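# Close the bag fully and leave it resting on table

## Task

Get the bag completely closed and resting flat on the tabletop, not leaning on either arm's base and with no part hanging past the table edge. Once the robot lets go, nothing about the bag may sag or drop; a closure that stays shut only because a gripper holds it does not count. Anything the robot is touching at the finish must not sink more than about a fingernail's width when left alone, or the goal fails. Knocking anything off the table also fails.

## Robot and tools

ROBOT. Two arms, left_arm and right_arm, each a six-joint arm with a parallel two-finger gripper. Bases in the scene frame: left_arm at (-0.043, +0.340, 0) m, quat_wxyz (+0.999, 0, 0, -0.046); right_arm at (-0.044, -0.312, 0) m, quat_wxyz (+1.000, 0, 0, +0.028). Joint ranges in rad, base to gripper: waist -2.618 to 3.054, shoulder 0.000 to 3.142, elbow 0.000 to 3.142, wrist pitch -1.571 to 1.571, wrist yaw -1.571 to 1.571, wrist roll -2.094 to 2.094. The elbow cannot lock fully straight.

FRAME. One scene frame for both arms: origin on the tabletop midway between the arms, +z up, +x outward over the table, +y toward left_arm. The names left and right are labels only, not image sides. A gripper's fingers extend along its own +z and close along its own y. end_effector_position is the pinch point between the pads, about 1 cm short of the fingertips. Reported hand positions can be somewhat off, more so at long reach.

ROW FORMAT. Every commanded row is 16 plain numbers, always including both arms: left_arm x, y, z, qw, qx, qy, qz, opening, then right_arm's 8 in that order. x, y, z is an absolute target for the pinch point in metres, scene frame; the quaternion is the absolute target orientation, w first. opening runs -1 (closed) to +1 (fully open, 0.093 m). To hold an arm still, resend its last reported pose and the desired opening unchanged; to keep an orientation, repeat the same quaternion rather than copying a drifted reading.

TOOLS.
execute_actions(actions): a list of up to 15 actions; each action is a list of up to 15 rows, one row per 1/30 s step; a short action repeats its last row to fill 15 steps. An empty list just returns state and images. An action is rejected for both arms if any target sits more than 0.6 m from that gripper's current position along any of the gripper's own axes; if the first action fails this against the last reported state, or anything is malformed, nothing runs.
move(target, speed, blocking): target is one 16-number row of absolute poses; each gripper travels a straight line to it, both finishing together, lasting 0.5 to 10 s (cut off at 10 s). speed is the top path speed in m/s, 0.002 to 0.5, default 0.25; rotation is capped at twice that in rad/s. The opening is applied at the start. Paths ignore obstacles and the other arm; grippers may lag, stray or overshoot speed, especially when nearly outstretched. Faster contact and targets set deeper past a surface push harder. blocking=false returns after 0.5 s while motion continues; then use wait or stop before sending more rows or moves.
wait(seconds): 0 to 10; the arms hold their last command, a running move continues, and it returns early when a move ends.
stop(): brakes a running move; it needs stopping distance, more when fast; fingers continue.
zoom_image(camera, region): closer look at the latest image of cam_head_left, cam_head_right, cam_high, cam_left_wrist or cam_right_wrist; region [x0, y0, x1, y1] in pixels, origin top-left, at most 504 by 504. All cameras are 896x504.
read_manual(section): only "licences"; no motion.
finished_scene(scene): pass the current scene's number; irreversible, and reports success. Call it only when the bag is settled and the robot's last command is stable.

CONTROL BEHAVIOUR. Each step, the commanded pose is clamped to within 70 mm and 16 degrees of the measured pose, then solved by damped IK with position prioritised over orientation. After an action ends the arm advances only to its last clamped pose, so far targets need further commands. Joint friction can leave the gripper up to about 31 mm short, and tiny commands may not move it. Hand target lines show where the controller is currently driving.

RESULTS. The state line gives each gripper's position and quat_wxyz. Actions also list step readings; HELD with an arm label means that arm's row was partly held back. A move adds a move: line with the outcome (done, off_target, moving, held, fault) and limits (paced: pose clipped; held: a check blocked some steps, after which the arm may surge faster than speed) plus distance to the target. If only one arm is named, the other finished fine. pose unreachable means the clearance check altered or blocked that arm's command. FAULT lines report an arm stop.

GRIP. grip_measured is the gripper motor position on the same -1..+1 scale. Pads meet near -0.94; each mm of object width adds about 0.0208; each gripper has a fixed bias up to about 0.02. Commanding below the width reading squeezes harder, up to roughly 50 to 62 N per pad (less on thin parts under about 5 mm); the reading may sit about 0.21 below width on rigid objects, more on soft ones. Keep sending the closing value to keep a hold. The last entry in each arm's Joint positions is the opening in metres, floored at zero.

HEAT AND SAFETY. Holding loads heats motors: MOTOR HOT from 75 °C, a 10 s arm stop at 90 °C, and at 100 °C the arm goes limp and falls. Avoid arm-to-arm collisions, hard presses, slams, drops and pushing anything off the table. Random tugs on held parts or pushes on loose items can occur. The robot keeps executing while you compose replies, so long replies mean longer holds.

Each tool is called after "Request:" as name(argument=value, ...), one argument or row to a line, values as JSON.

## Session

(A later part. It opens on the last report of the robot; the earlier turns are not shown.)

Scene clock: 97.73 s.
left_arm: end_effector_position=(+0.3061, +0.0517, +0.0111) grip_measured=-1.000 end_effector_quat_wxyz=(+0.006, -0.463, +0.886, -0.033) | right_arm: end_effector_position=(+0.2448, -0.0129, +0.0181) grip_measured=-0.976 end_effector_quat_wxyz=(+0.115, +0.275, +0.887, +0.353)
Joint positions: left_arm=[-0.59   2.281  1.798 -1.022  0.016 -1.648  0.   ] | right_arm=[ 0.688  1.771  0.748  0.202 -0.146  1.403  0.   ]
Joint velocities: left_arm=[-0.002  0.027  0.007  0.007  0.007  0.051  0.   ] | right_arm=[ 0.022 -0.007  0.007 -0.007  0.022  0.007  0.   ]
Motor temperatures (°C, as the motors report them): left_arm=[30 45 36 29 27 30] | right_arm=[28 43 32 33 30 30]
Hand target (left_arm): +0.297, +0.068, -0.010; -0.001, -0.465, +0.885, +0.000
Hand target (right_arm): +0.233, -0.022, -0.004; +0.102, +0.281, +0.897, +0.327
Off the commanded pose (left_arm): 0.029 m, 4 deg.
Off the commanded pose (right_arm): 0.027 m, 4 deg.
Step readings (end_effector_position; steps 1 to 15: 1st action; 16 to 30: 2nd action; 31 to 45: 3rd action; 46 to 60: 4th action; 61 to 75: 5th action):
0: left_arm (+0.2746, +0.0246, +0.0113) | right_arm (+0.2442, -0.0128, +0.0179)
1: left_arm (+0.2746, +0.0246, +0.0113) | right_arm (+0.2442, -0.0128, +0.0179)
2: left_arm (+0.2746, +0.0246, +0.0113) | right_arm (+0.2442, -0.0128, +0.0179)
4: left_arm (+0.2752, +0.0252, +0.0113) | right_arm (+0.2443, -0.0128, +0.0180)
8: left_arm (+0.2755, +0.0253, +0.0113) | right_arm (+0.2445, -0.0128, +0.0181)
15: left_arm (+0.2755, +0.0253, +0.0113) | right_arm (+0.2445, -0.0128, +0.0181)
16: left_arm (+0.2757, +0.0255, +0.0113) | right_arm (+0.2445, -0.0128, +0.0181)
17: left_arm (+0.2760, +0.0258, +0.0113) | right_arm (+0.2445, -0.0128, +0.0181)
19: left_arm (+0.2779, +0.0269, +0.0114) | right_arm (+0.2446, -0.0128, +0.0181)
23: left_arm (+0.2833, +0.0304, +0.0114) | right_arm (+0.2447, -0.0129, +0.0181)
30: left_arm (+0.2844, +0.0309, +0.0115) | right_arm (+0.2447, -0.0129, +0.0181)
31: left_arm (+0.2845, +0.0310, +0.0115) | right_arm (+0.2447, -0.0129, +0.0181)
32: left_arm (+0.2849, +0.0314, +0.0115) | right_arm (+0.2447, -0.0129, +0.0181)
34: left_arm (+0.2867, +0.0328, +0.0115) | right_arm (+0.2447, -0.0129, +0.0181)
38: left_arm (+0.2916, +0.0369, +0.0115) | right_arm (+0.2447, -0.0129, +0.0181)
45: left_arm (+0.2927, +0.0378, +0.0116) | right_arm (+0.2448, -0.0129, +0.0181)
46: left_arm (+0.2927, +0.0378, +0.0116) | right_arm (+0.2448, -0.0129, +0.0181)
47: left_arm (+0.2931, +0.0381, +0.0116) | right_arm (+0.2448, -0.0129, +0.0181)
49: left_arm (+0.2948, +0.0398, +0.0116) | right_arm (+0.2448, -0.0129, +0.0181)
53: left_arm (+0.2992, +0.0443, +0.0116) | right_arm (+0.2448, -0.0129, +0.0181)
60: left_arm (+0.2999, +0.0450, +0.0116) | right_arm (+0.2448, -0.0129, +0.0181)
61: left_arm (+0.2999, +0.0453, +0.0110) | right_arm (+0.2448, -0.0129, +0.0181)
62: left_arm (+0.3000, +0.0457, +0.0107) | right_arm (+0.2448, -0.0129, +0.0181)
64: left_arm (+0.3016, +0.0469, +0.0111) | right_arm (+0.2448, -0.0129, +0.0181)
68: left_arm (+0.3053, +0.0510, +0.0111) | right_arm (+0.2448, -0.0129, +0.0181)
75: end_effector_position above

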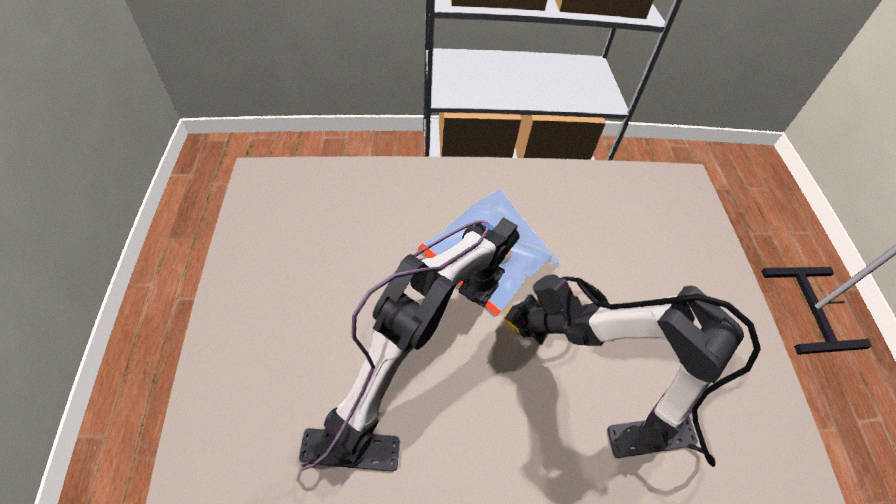

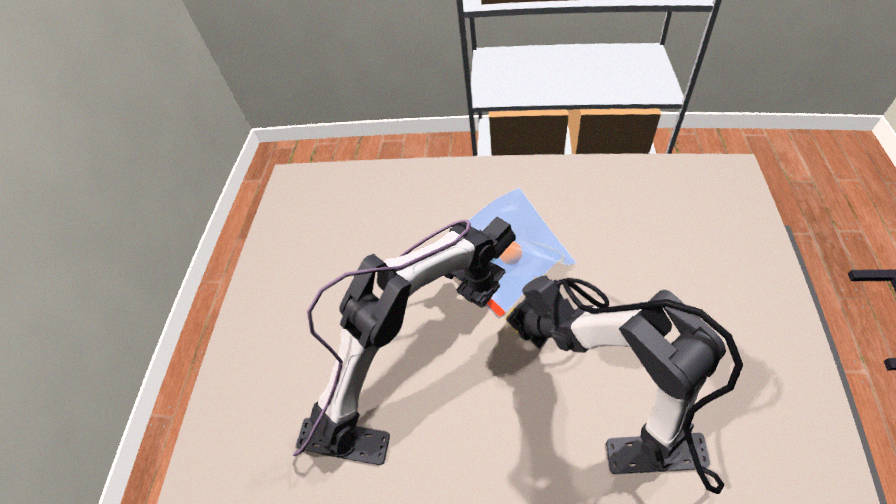

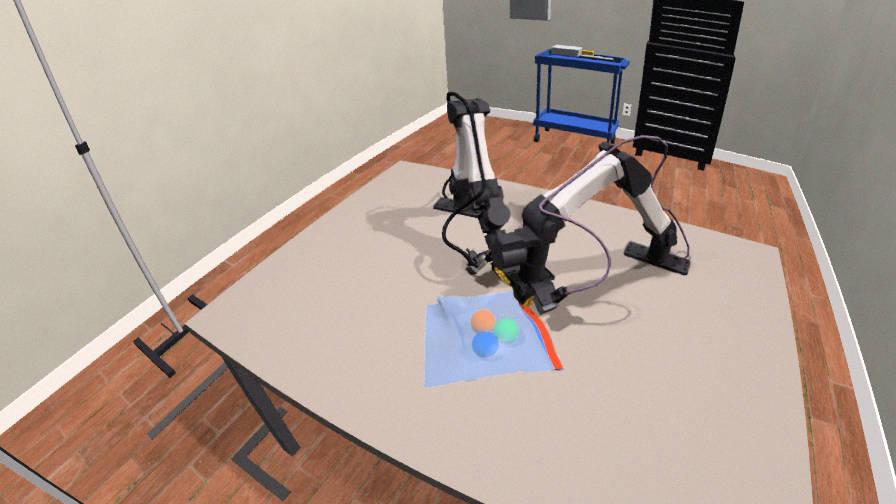

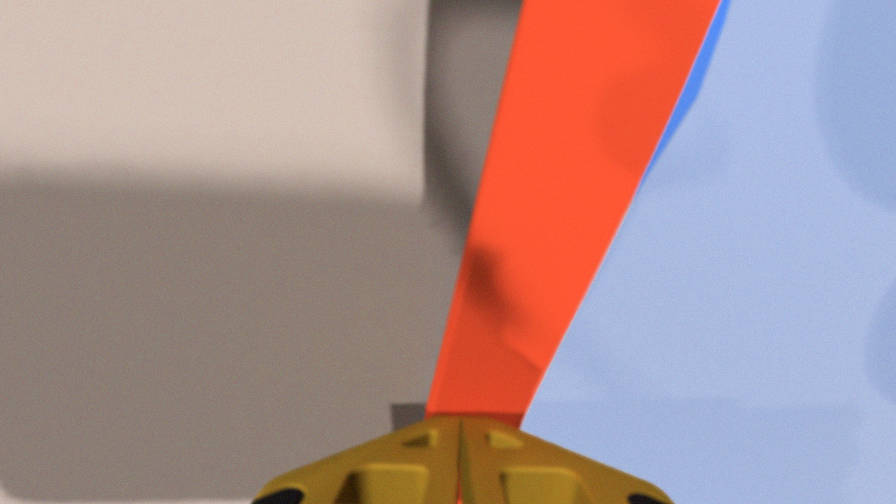

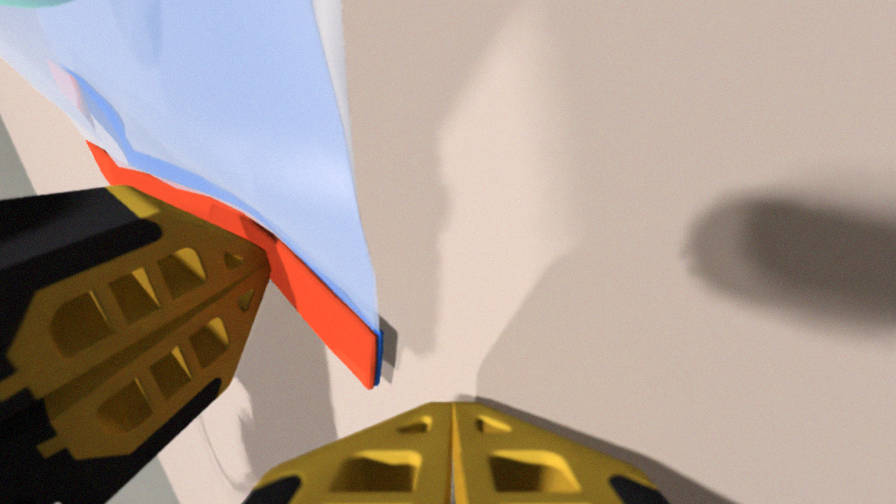

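Request:
execute_actions(
  actions=[
    [[0.294,0.058,-0.012,0,-0.465,0.885,0,-1,0.235,-0.03,0.04,0.102,0.281,0.897,0.327,-1],[0.290,0.053,-0.012,0,-0.465,0.885,0,-1,0.225,-0.04,0.06,0.102,0.281,0.897,0.327,-1],[0.286,0.048,-0.012,0,-0.465,0.885,0,-1,0.215,-0.05,0.07,0.102,0.281,0.897,0.327,-1]],
    [[0.282,0.044,-0.012,0,-0.465,0.885,0,-1,0.20,-0.07,0.08,0.102,0.281,0.897,0.327,-1],[0.278,0.040,-0.012,0,-0.465,0.885,0,-1,0.19,-0.085,0.09,0.102,0.281,0.897,0.327,-1],[0.274,0.036,-0.012,0,-0.465,0.885,0,-1,0.18,-0.10,0.10,0.102,0.281,0.897,0.327,-1]],
    [[0.270,0.032,-0.012,0,-0.465,0.885,0,-1,0.17,-0.115,0.10,0.102,0.281,0.897,0.327,-1],[0.266,0.028,-0.012,0,-0.465,0.885,0,-1,0.16,-0.13,0.10,0.102,0.281,0.897,0.327,-1],[0.262,0.024,-0.012,0,-0.465,0.885,0,-1,0.16,-0.14,0.10,0.102,0.281,0.897,0.327,-1]],
    [[0.258,0.020,-0.012,0,-0.465,0.885,0,-1,0.16,-0.14,0.10,0.102,0.281,0.897,0.327,-1],[0.254,0.016,-0.012,0,-0.465,0.885,0,-1,0.16,-0.14,0.10,0.102,0.281,0.897,0.327,-1],[0.250,0.012,-0.012,0,-0.465,0.885,0,-1,0.16,-0.14,0.10,0.102,0.281,0.897,0.327,-1]],
    [[0.246,0.009,-0.012,0,-0.465,0.885,0,-1,0.16,-0.14,0.10,0.102,0.281,0.897,0.327,-1],[0.243,0.006,-0.012,0,-0.465,0.885,0,-1,0.16,-0.14,0.10,0.102,0.281,0.897,0.327,-1],[0.240,0.003,-0.012,0,-0.465,0.885,0,-1,0.16,-0.14,0.10,0.102,0.281,0.897,0.327,-1]],
  ],
)

Scene clock: 104.73 s.
left_arm: end_effector_position=(+0.2538, -0.0022, +0.0111) grip_measured=-1.000 end_effector_quat_wxyz=(+0.015, -0.465, +0.885, -0.030) | right_arm: end_effector_position=(+0.1662, -0.1356, +0.1040) grip_measured=-0.976 end_effector_quat_wxyz=(+0.106, +0.281, +0.896, +0.328)
Joint positions: left_arm=[-0.769  2.281  1.798 -1.021 -0.016 -1.829  0.   ] | right_arm=[ 0.481  1.003  0.582 -0.49  -0.265  1.236  0.   ]
Joint velocities: left_arm=[ 0.007 -0.007  0.002  0.051  0.066 -0.037  0.   ] | right_arm=[-0.007  0.007  0.002 -0.051  0.037 -0.051  0.   ]
Motor temperatures (°C, as the motors report them): left_arm=[30 46 36 29 27 30] | right_arm=[28 42 32 34 30 30]
Hand target (left_arm): +0.240, +0.004, -0.011; +0.001, -0.465, +0.885, +0.000
Hand target (right_arm): +0.160, -0.140, +0.100; +0.102, +0.281, +0.897, +0.327
Off the commanded pose (left_arm): 0.027 m, 4 deg.
Off the commanded pose (right_arm): 0.009 m, 1 deg.
Step readings (end_effector_position; steps 1 to 15: 1st action; 16 to 30: 2nd action; 31 to 45: 3rd action; 46 to 60: 4th action; 61 to 75: 5th action):
0: left_arm (+0.3061, +0.0517, +0.0111) | right_arm (+0.2448, -0.0129, +0.0181)
1: left_arm (+0.3058, +0.0515, +0.0111) | right_arm (+0.2428, -0.0148, +0.0192)
2: left_arm (+0.3053, +0.0508, +0.0111) | right_arm (+0.2390, -0.0194, +0.0238)
4: left_arm (+0.3034, +0.0486, +0.0111) | right_arm (+0.2329, -0.0279, +0.0472)
8: left_arm (+0.2987, +0.0431, +0.0111) | right_arm (+0.2305, -0.0340, +0.0863)
15: left_arm (+0.2983, +0.0426, +0.0111) | right_arm (+0.2192, -0.0444, +0.0739)
16: left_arm (+0.2980, +0.0423, +0.0111) | right_arm (+0.2173, -0.0464, +0.0744)
17: left_arm (+0.2977, +0.0419, +0.0111) | right_arm (+0.2135, -0.0519, +0.0770)
19: left_arm (+0.2953, +0.0391, +0.0111) | right_arm (+0.2049, -0.0692, +0.0892)
23: left_arm (+0.2885, +0.0314, +0.0111) | right_arm (+0.1994, -0.0861, +0.1140)
30: left_arm (+0.2874, +0.0302, +0.0111) | right_arm (+0.1892, -0.0927, +0.1070)
31: left_arm (+0.2872, +0.0300, +0.0111) | right_arm (+0.1879, -0.0942, +0.1067)
32: left_arm (+0.2867, +0.0295, +0.0111) | right_arm (+0.1853, -0.0988, +0.1069)
34: left_arm (+0.2841, +0.0267, +0.0111) | right_arm (+0.1802, -0.1156, +0.1069)
38: left_arm (+0.2768, +0.0193, +0.0111) | right_arm (+0.1755, -0.1332, +0.1085)
45: left_arm (+0.2757, +0.0182, +0.0111) | right_arm (+0.1692, -0.1350, +0.1059)
46: left_arm (+0.2755, +0.0179, +0.0111) | right_arm (+0.1686, -0.1351, +0.1055)
47: left_arm (+0.2749, +0.0174, +0.0111) | right_arm (+0.1681, -0.1352, +0.1052)
49: left_arm (+0.2720, +0.0145, +0.0111) | right_arm (+0.1674, -0.1354, +0.1047)
53: left_arm (+0.2646, +0.0075, +0.0111) | right_arm (+0.1667, -0.1355, +0.1043)
60: left_arm (+0.2633, +0.0063, +0.0111) | right_arm (+0.1664, -0.1356, +0.1040)
61: left_arm (+0.2631, +0.0061, +0.0111) | right_arm (+0.1664, -0.1356, +0.1040)
62: left_arm (+0.2626, +0.0057, +0.0111) | right_arm (+0.1664, -0.1356, +0.1040)
64: left_arm (+0.2604, +0.0036, +0.0111) | right_arm (+0.1663, -0.1355, +0.1040)
68: left_arm (+0.2547, -0.0014, +0.0111) | right_arm (+0.1663, -0.1355, +0.1040)
75: end_effector_position above

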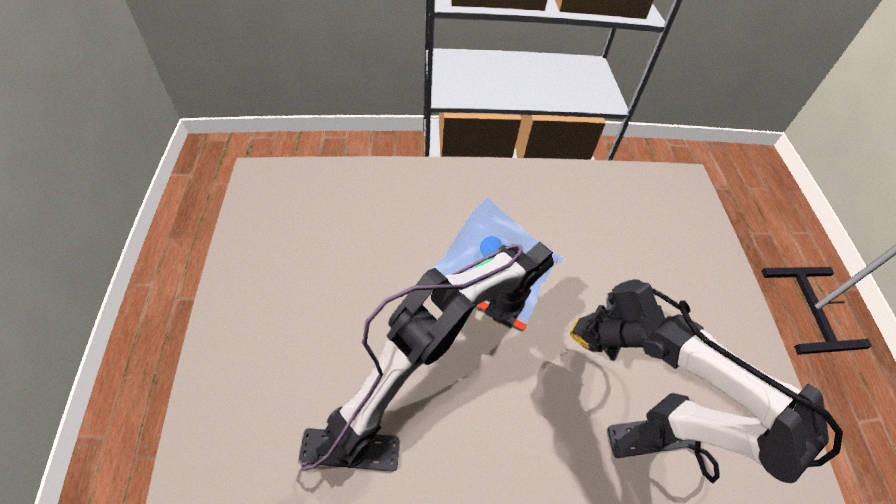

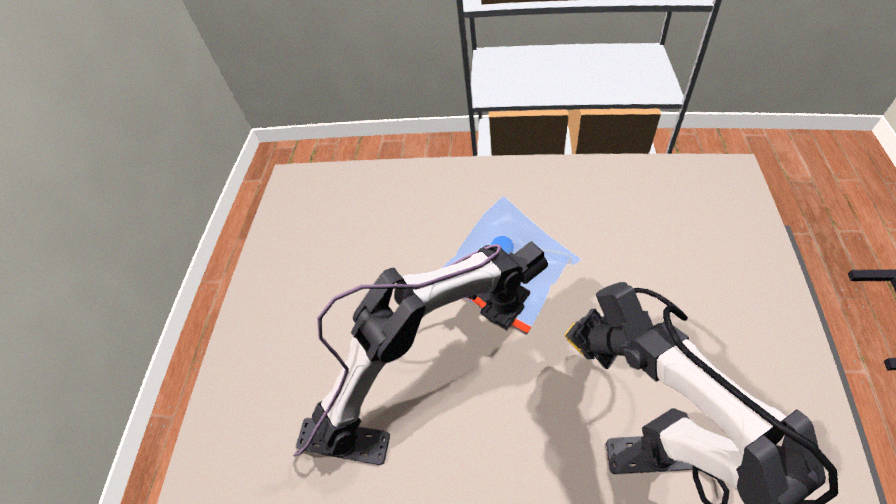

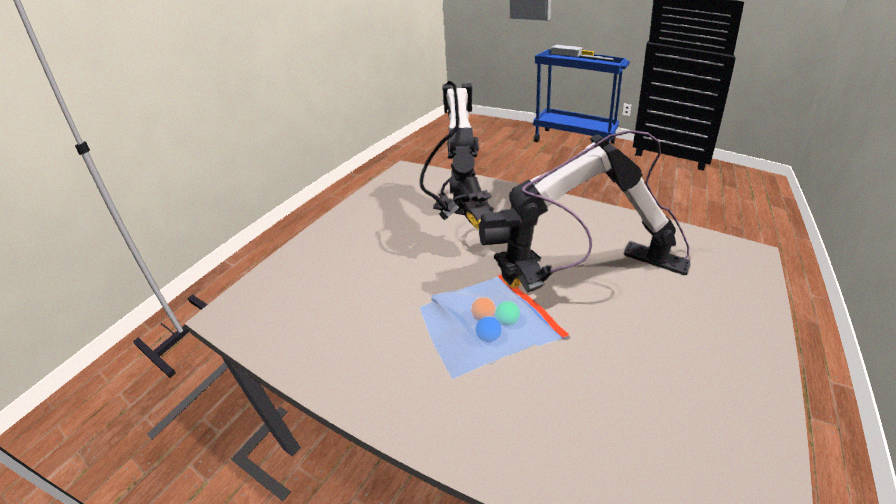

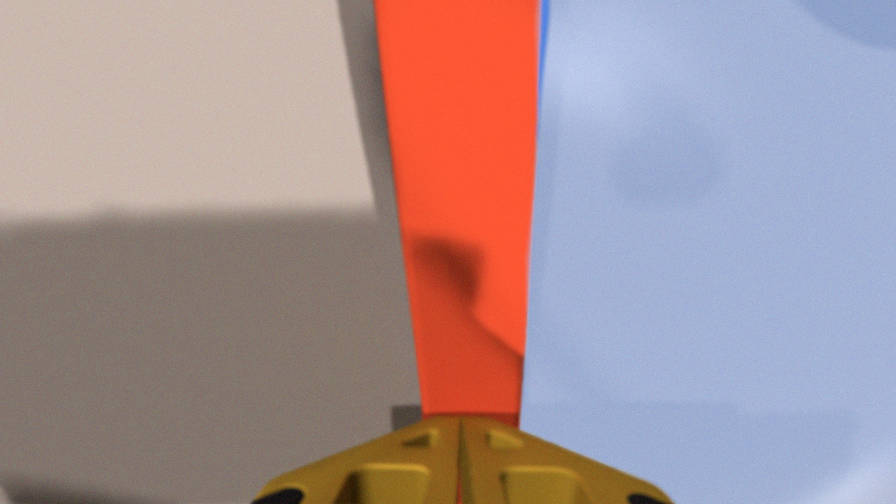

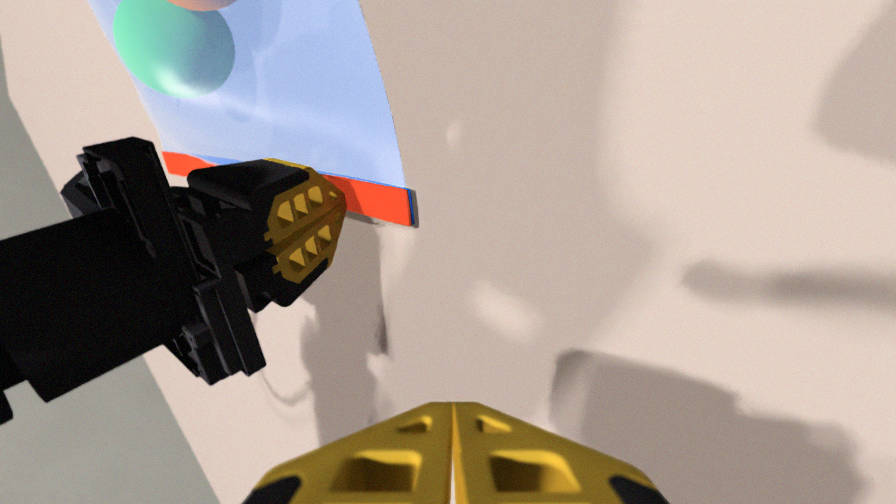

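Request:
move(
  target=[0.262, 0.020, 0.045, 0, -0.465, 0.885, 0, -1, 0.16, -0.14, 0.10, 0.102, 0.281, 0.897, 0.327, -1],
  speed=0.08,
)

Request:
move(
  target=[0.261, 0.019, -0.012, 0, -0.465, 0.885, 0, -1, 0.16, -0.14, 0.10, 0.102, 0.281, 0.897, 0.327, -1],
  speed=0.07,
)

Scene clock: 114.90 s.
left_arm: end_effector_position=(+0.2599, +0.0211, +0.0394) grip_measured=-1.000 end_effector_quat_wxyz=(+0.003, -0.466, +0.885, +0.005) | right_arm: end_effector_position=(+0.1662, -0.1356, +0.1040) grip_measured=-0.976 end_effector_quat_wxyz=(+0.106, +0.281, +0.896, +0.328)
Joint positions: left_arm=[-0.72   2.278  1.909 -1.209 -0.009 -1.783  0.   ] | right_arm=[ 0.481  1.003  0.582 -0.49  -0.265  1.236  0.   ]
Joint velocities: left_arm=[ 0.027 -0.007 -0.007 -0.022 -0.007 -0.007  0.   ] | right_arm=[-0.007 -0.027  0.007 -0.066 -0.007  0.022  0.   ]
Motor temperatures (°C, as the motors report them): left_arm=[30 46 36 29 27 30] | right_arm=[28 40 32 34 30 30]
Hand target (left_arm): +0.262, +0.020, +0.045; -0.001, -0.465, +0.885, -0.000
Hand target (right_arm): +0.160, -0.140, +0.100; +0.102, +0.281, +0.897, +0.327
Off the commanded pose (left_arm): 0.006 m, 1 deg.
Off the commanded pose (right_arm): 0.009 m, 1 deg.
move: done

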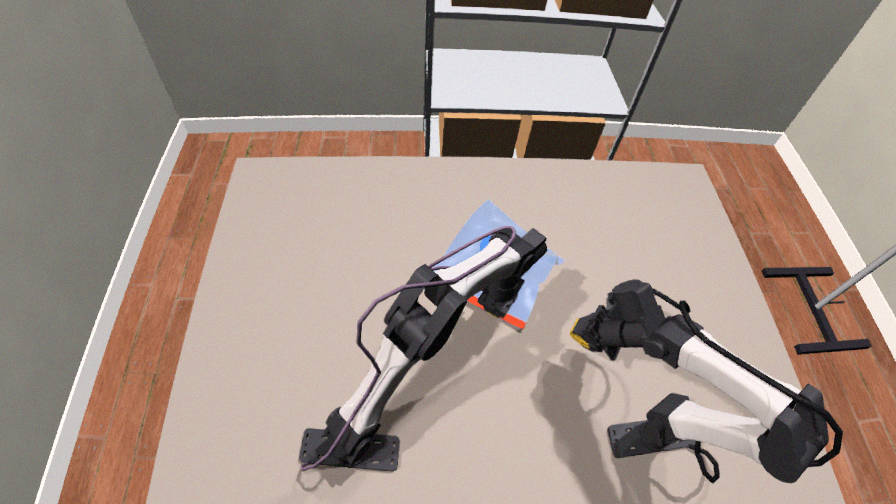

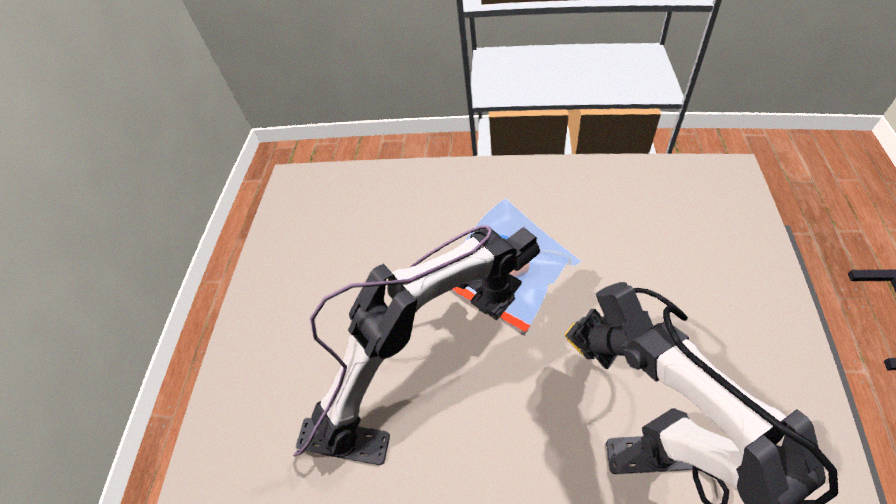

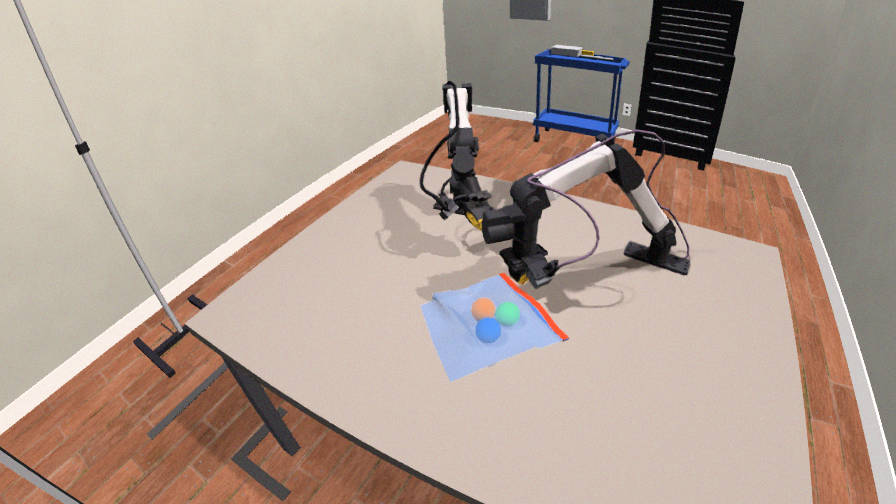

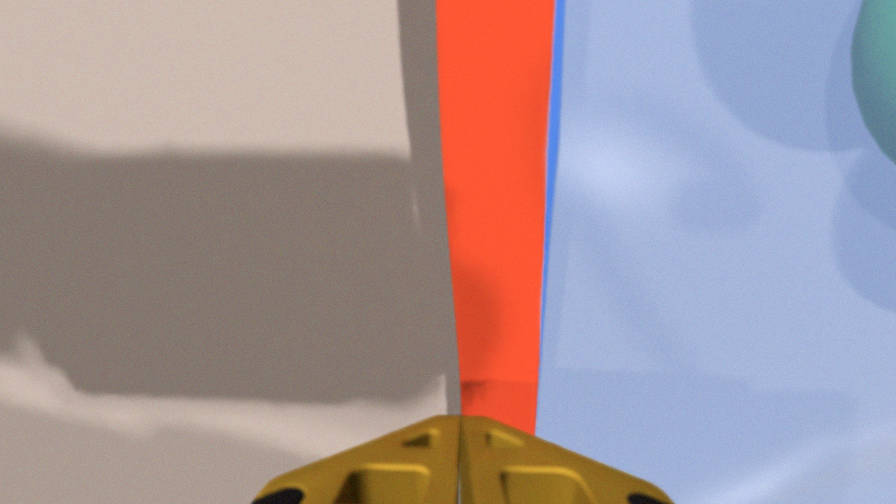

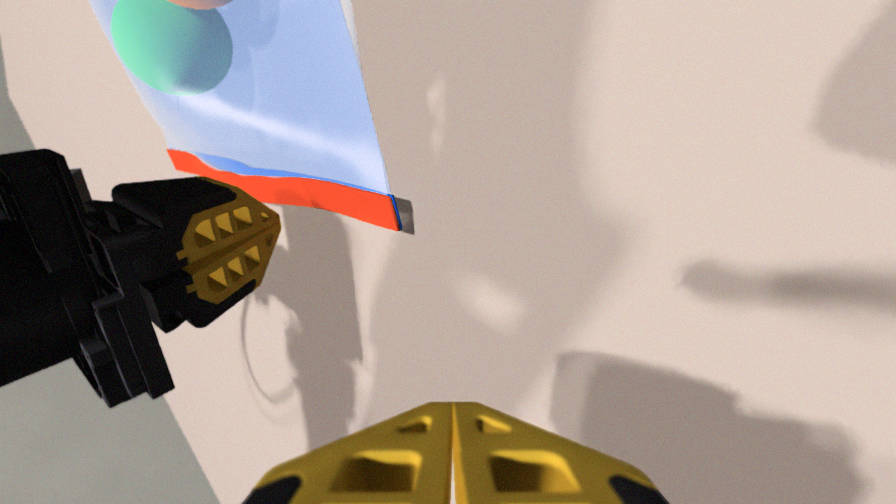

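Scene clock: 115.97 s.
left_arm: end_effector_position=(+0.2661, +0.0144, +0.0113) grip_measured=-1.000 end_effector_quat_wxyz=(+0.009, -0.466, +0.884, -0.018) | right_arm: end_effector_position=(+0.1662, -0.1356, +0.1040) grip_measured=-0.976 end_effector_quat_wxyz=(+0.106, +0.281, +0.896, +0.328)
Joint positions: left_arm=[-0.72   2.29   1.815 -1.056 -0.008 -1.783  0.   ] | right_arm=[ 0.481  1.003  0.582 -0.49  -0.265  1.236  0.   ]
Joint velocities: left_arm=[-0.007 -0.002 -0.002 -0.022  0.051 -0.051  0.   ] | right_arm=[ 0.012  0.007 -0.012 -0.051 -0.022 -0.037  0.   ]
Motor temperatures (°C, as the motors report them): left_arm=[30 46 36 29 27 30] | right_arm=[28 40 32 34 30 30]
Hand target (left_arm): +0.260, +0.020, -0.011; -0.000, -0.465, +0.885, +0.000
Hand target (right_arm): +0.160, -0.140, +0.100; +0.102, +0.281, +0.897, +0.327
Off the commanded pose (left_arm): 0.024 m, 2 deg.
Off the commanded pose (right_arm): 0.009 m, 1 deg.
move: off_target (left_arm)

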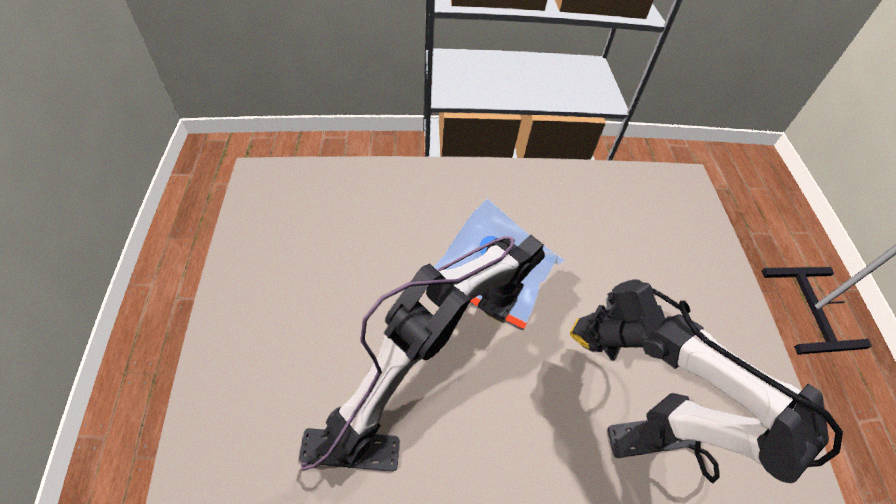

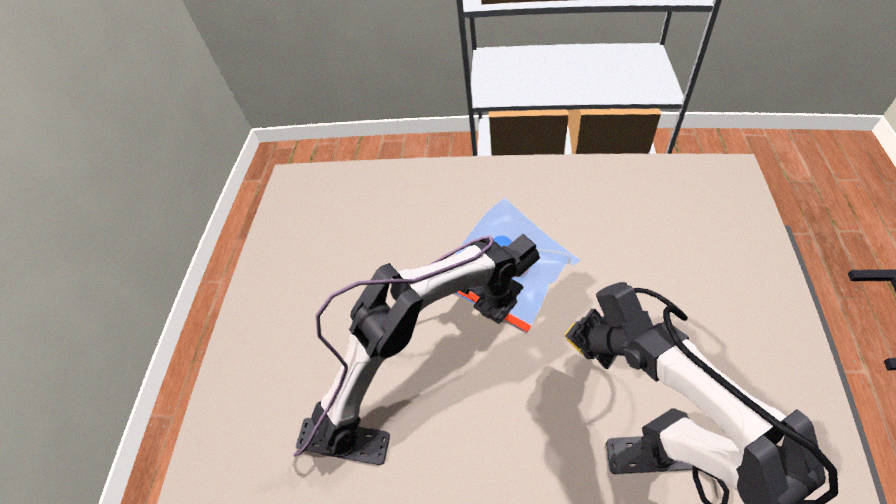

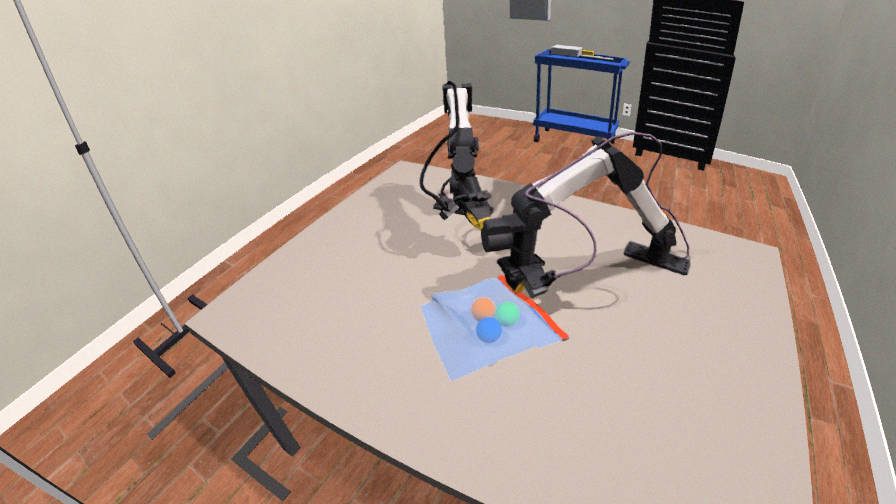

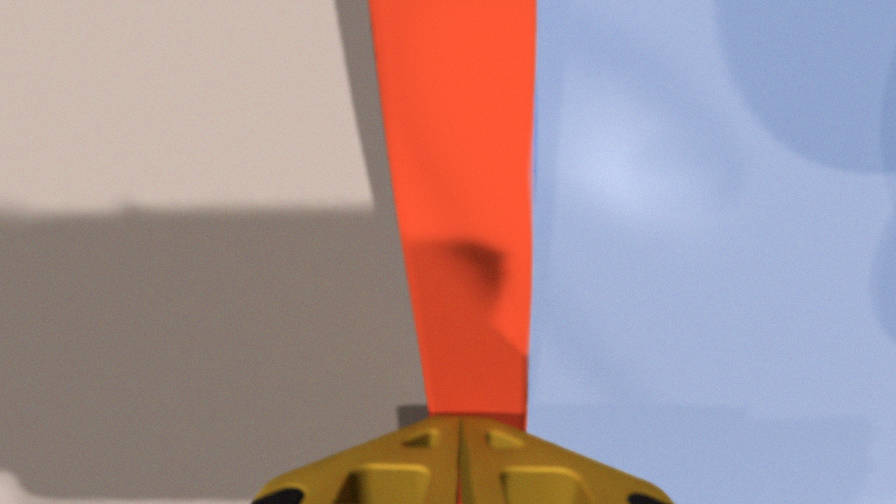

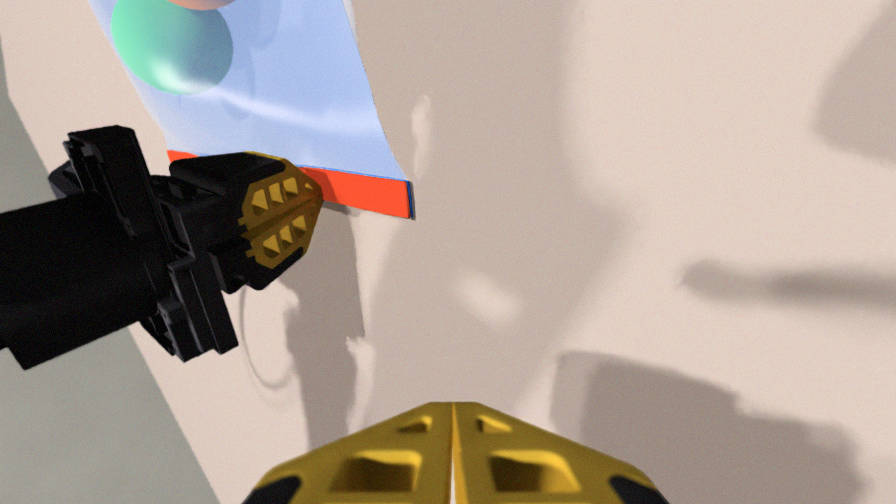

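Request:
execute_actions(
  actions=[],
)

Scene clock: 119.13 s.
left_arm: end_effector_position=(+0.2661, +0.0143, +0.0113) grip_measured=-1.000 end_effector_quat_wxyz=(+0.009, -0.466, +0.884, -0.019) | right_arm: end_effector_position=(+0.1662, -0.1356, +0.1040) grip_measured=-0.976 end_effector_quat_wxyz=(+0.106, +0.281, +0.896, +0.328)
Joint positions: left_arm=[-0.72   2.29   1.815 -1.055 -0.008 -1.783  0.   ] | right_arm=[ 0.481  1.003  0.582 -0.49  -0.265  1.236  0.   ]
Joint velocities: left_arm=[-0.007 -0.012 -0.007  0.051 -0.081  0.095  0.   ] | right_arm=[-0.017 -0.022 -0.007  0.022  0.022 -0.051  0.   ]
Motor temperatures (°C, as the motors report them): left_arm=[30 46 36 29 27 30] | right_arm=[28 39 33 34 30 30]
Hand target (left_arm): +0.260, +0.020, -0.011; -0.000, -0.465, +0.885, +0.000
Hand target (right_arm): +0.160, -0.140, +0.100; +0.102, +0.281, +0.897, +0.327
Off the commanded pose (left_arm): 0.024 m, 2 deg.
Off the commanded pose (right_arm): 0.009 m, 1 deg.

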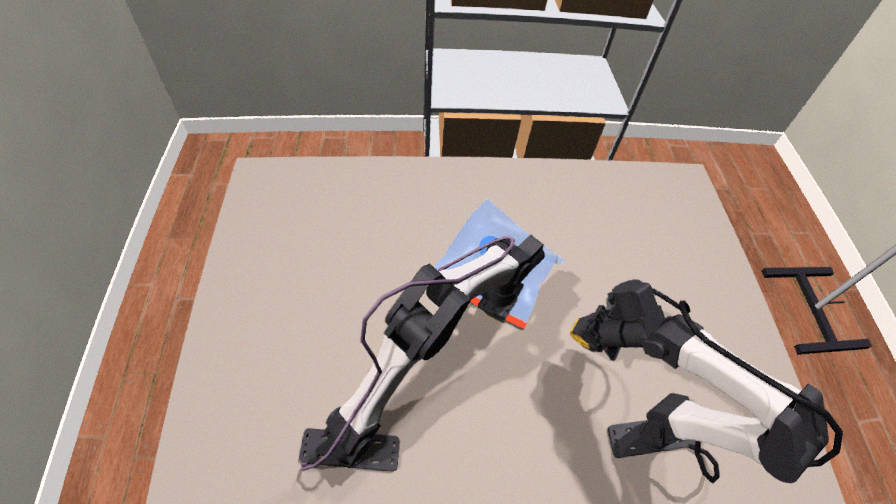

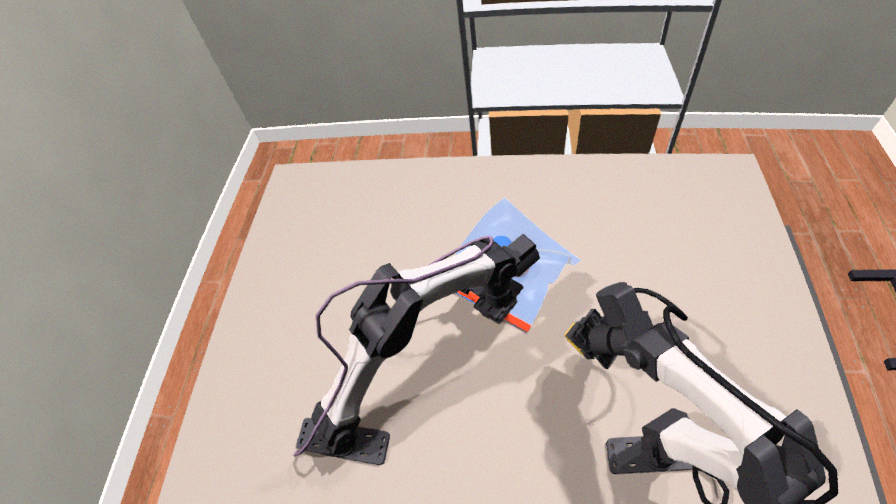

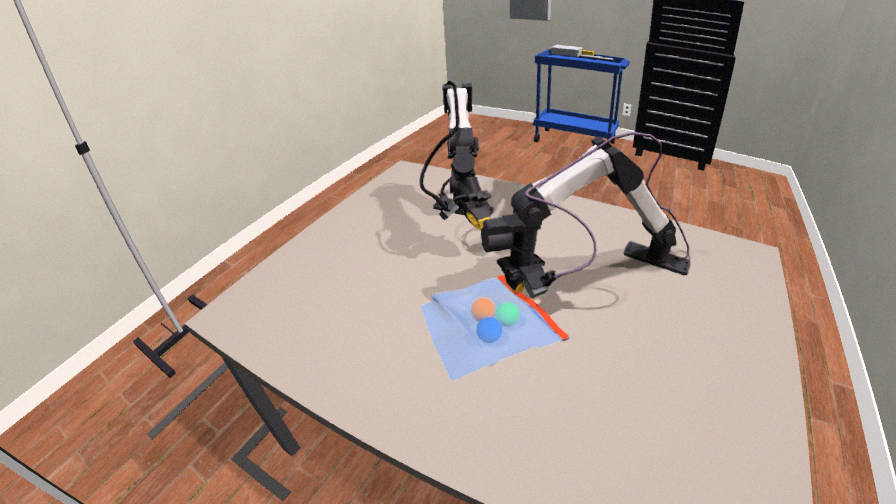

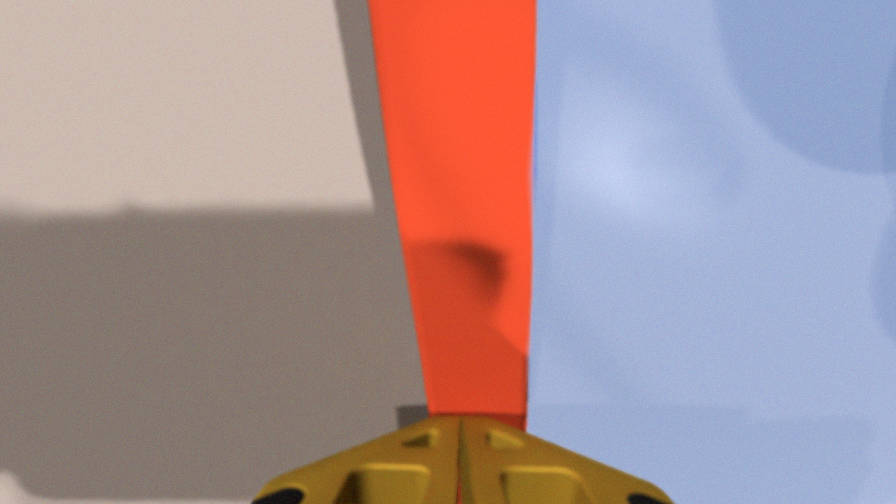

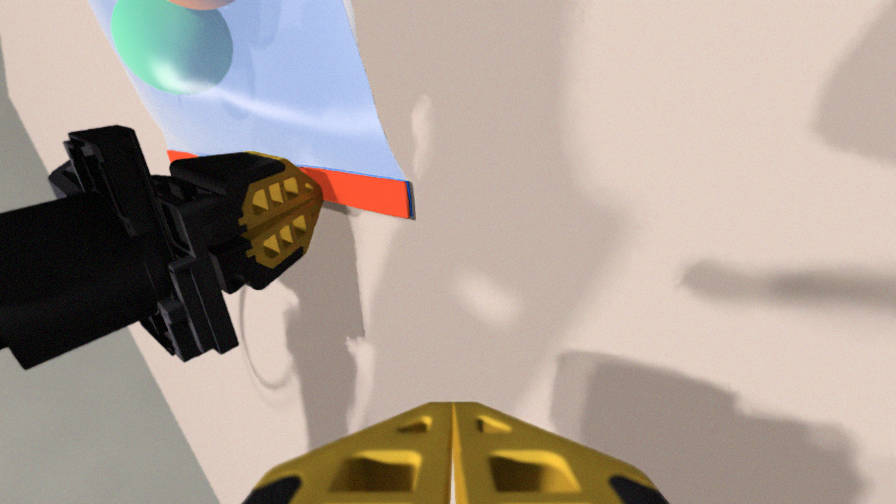

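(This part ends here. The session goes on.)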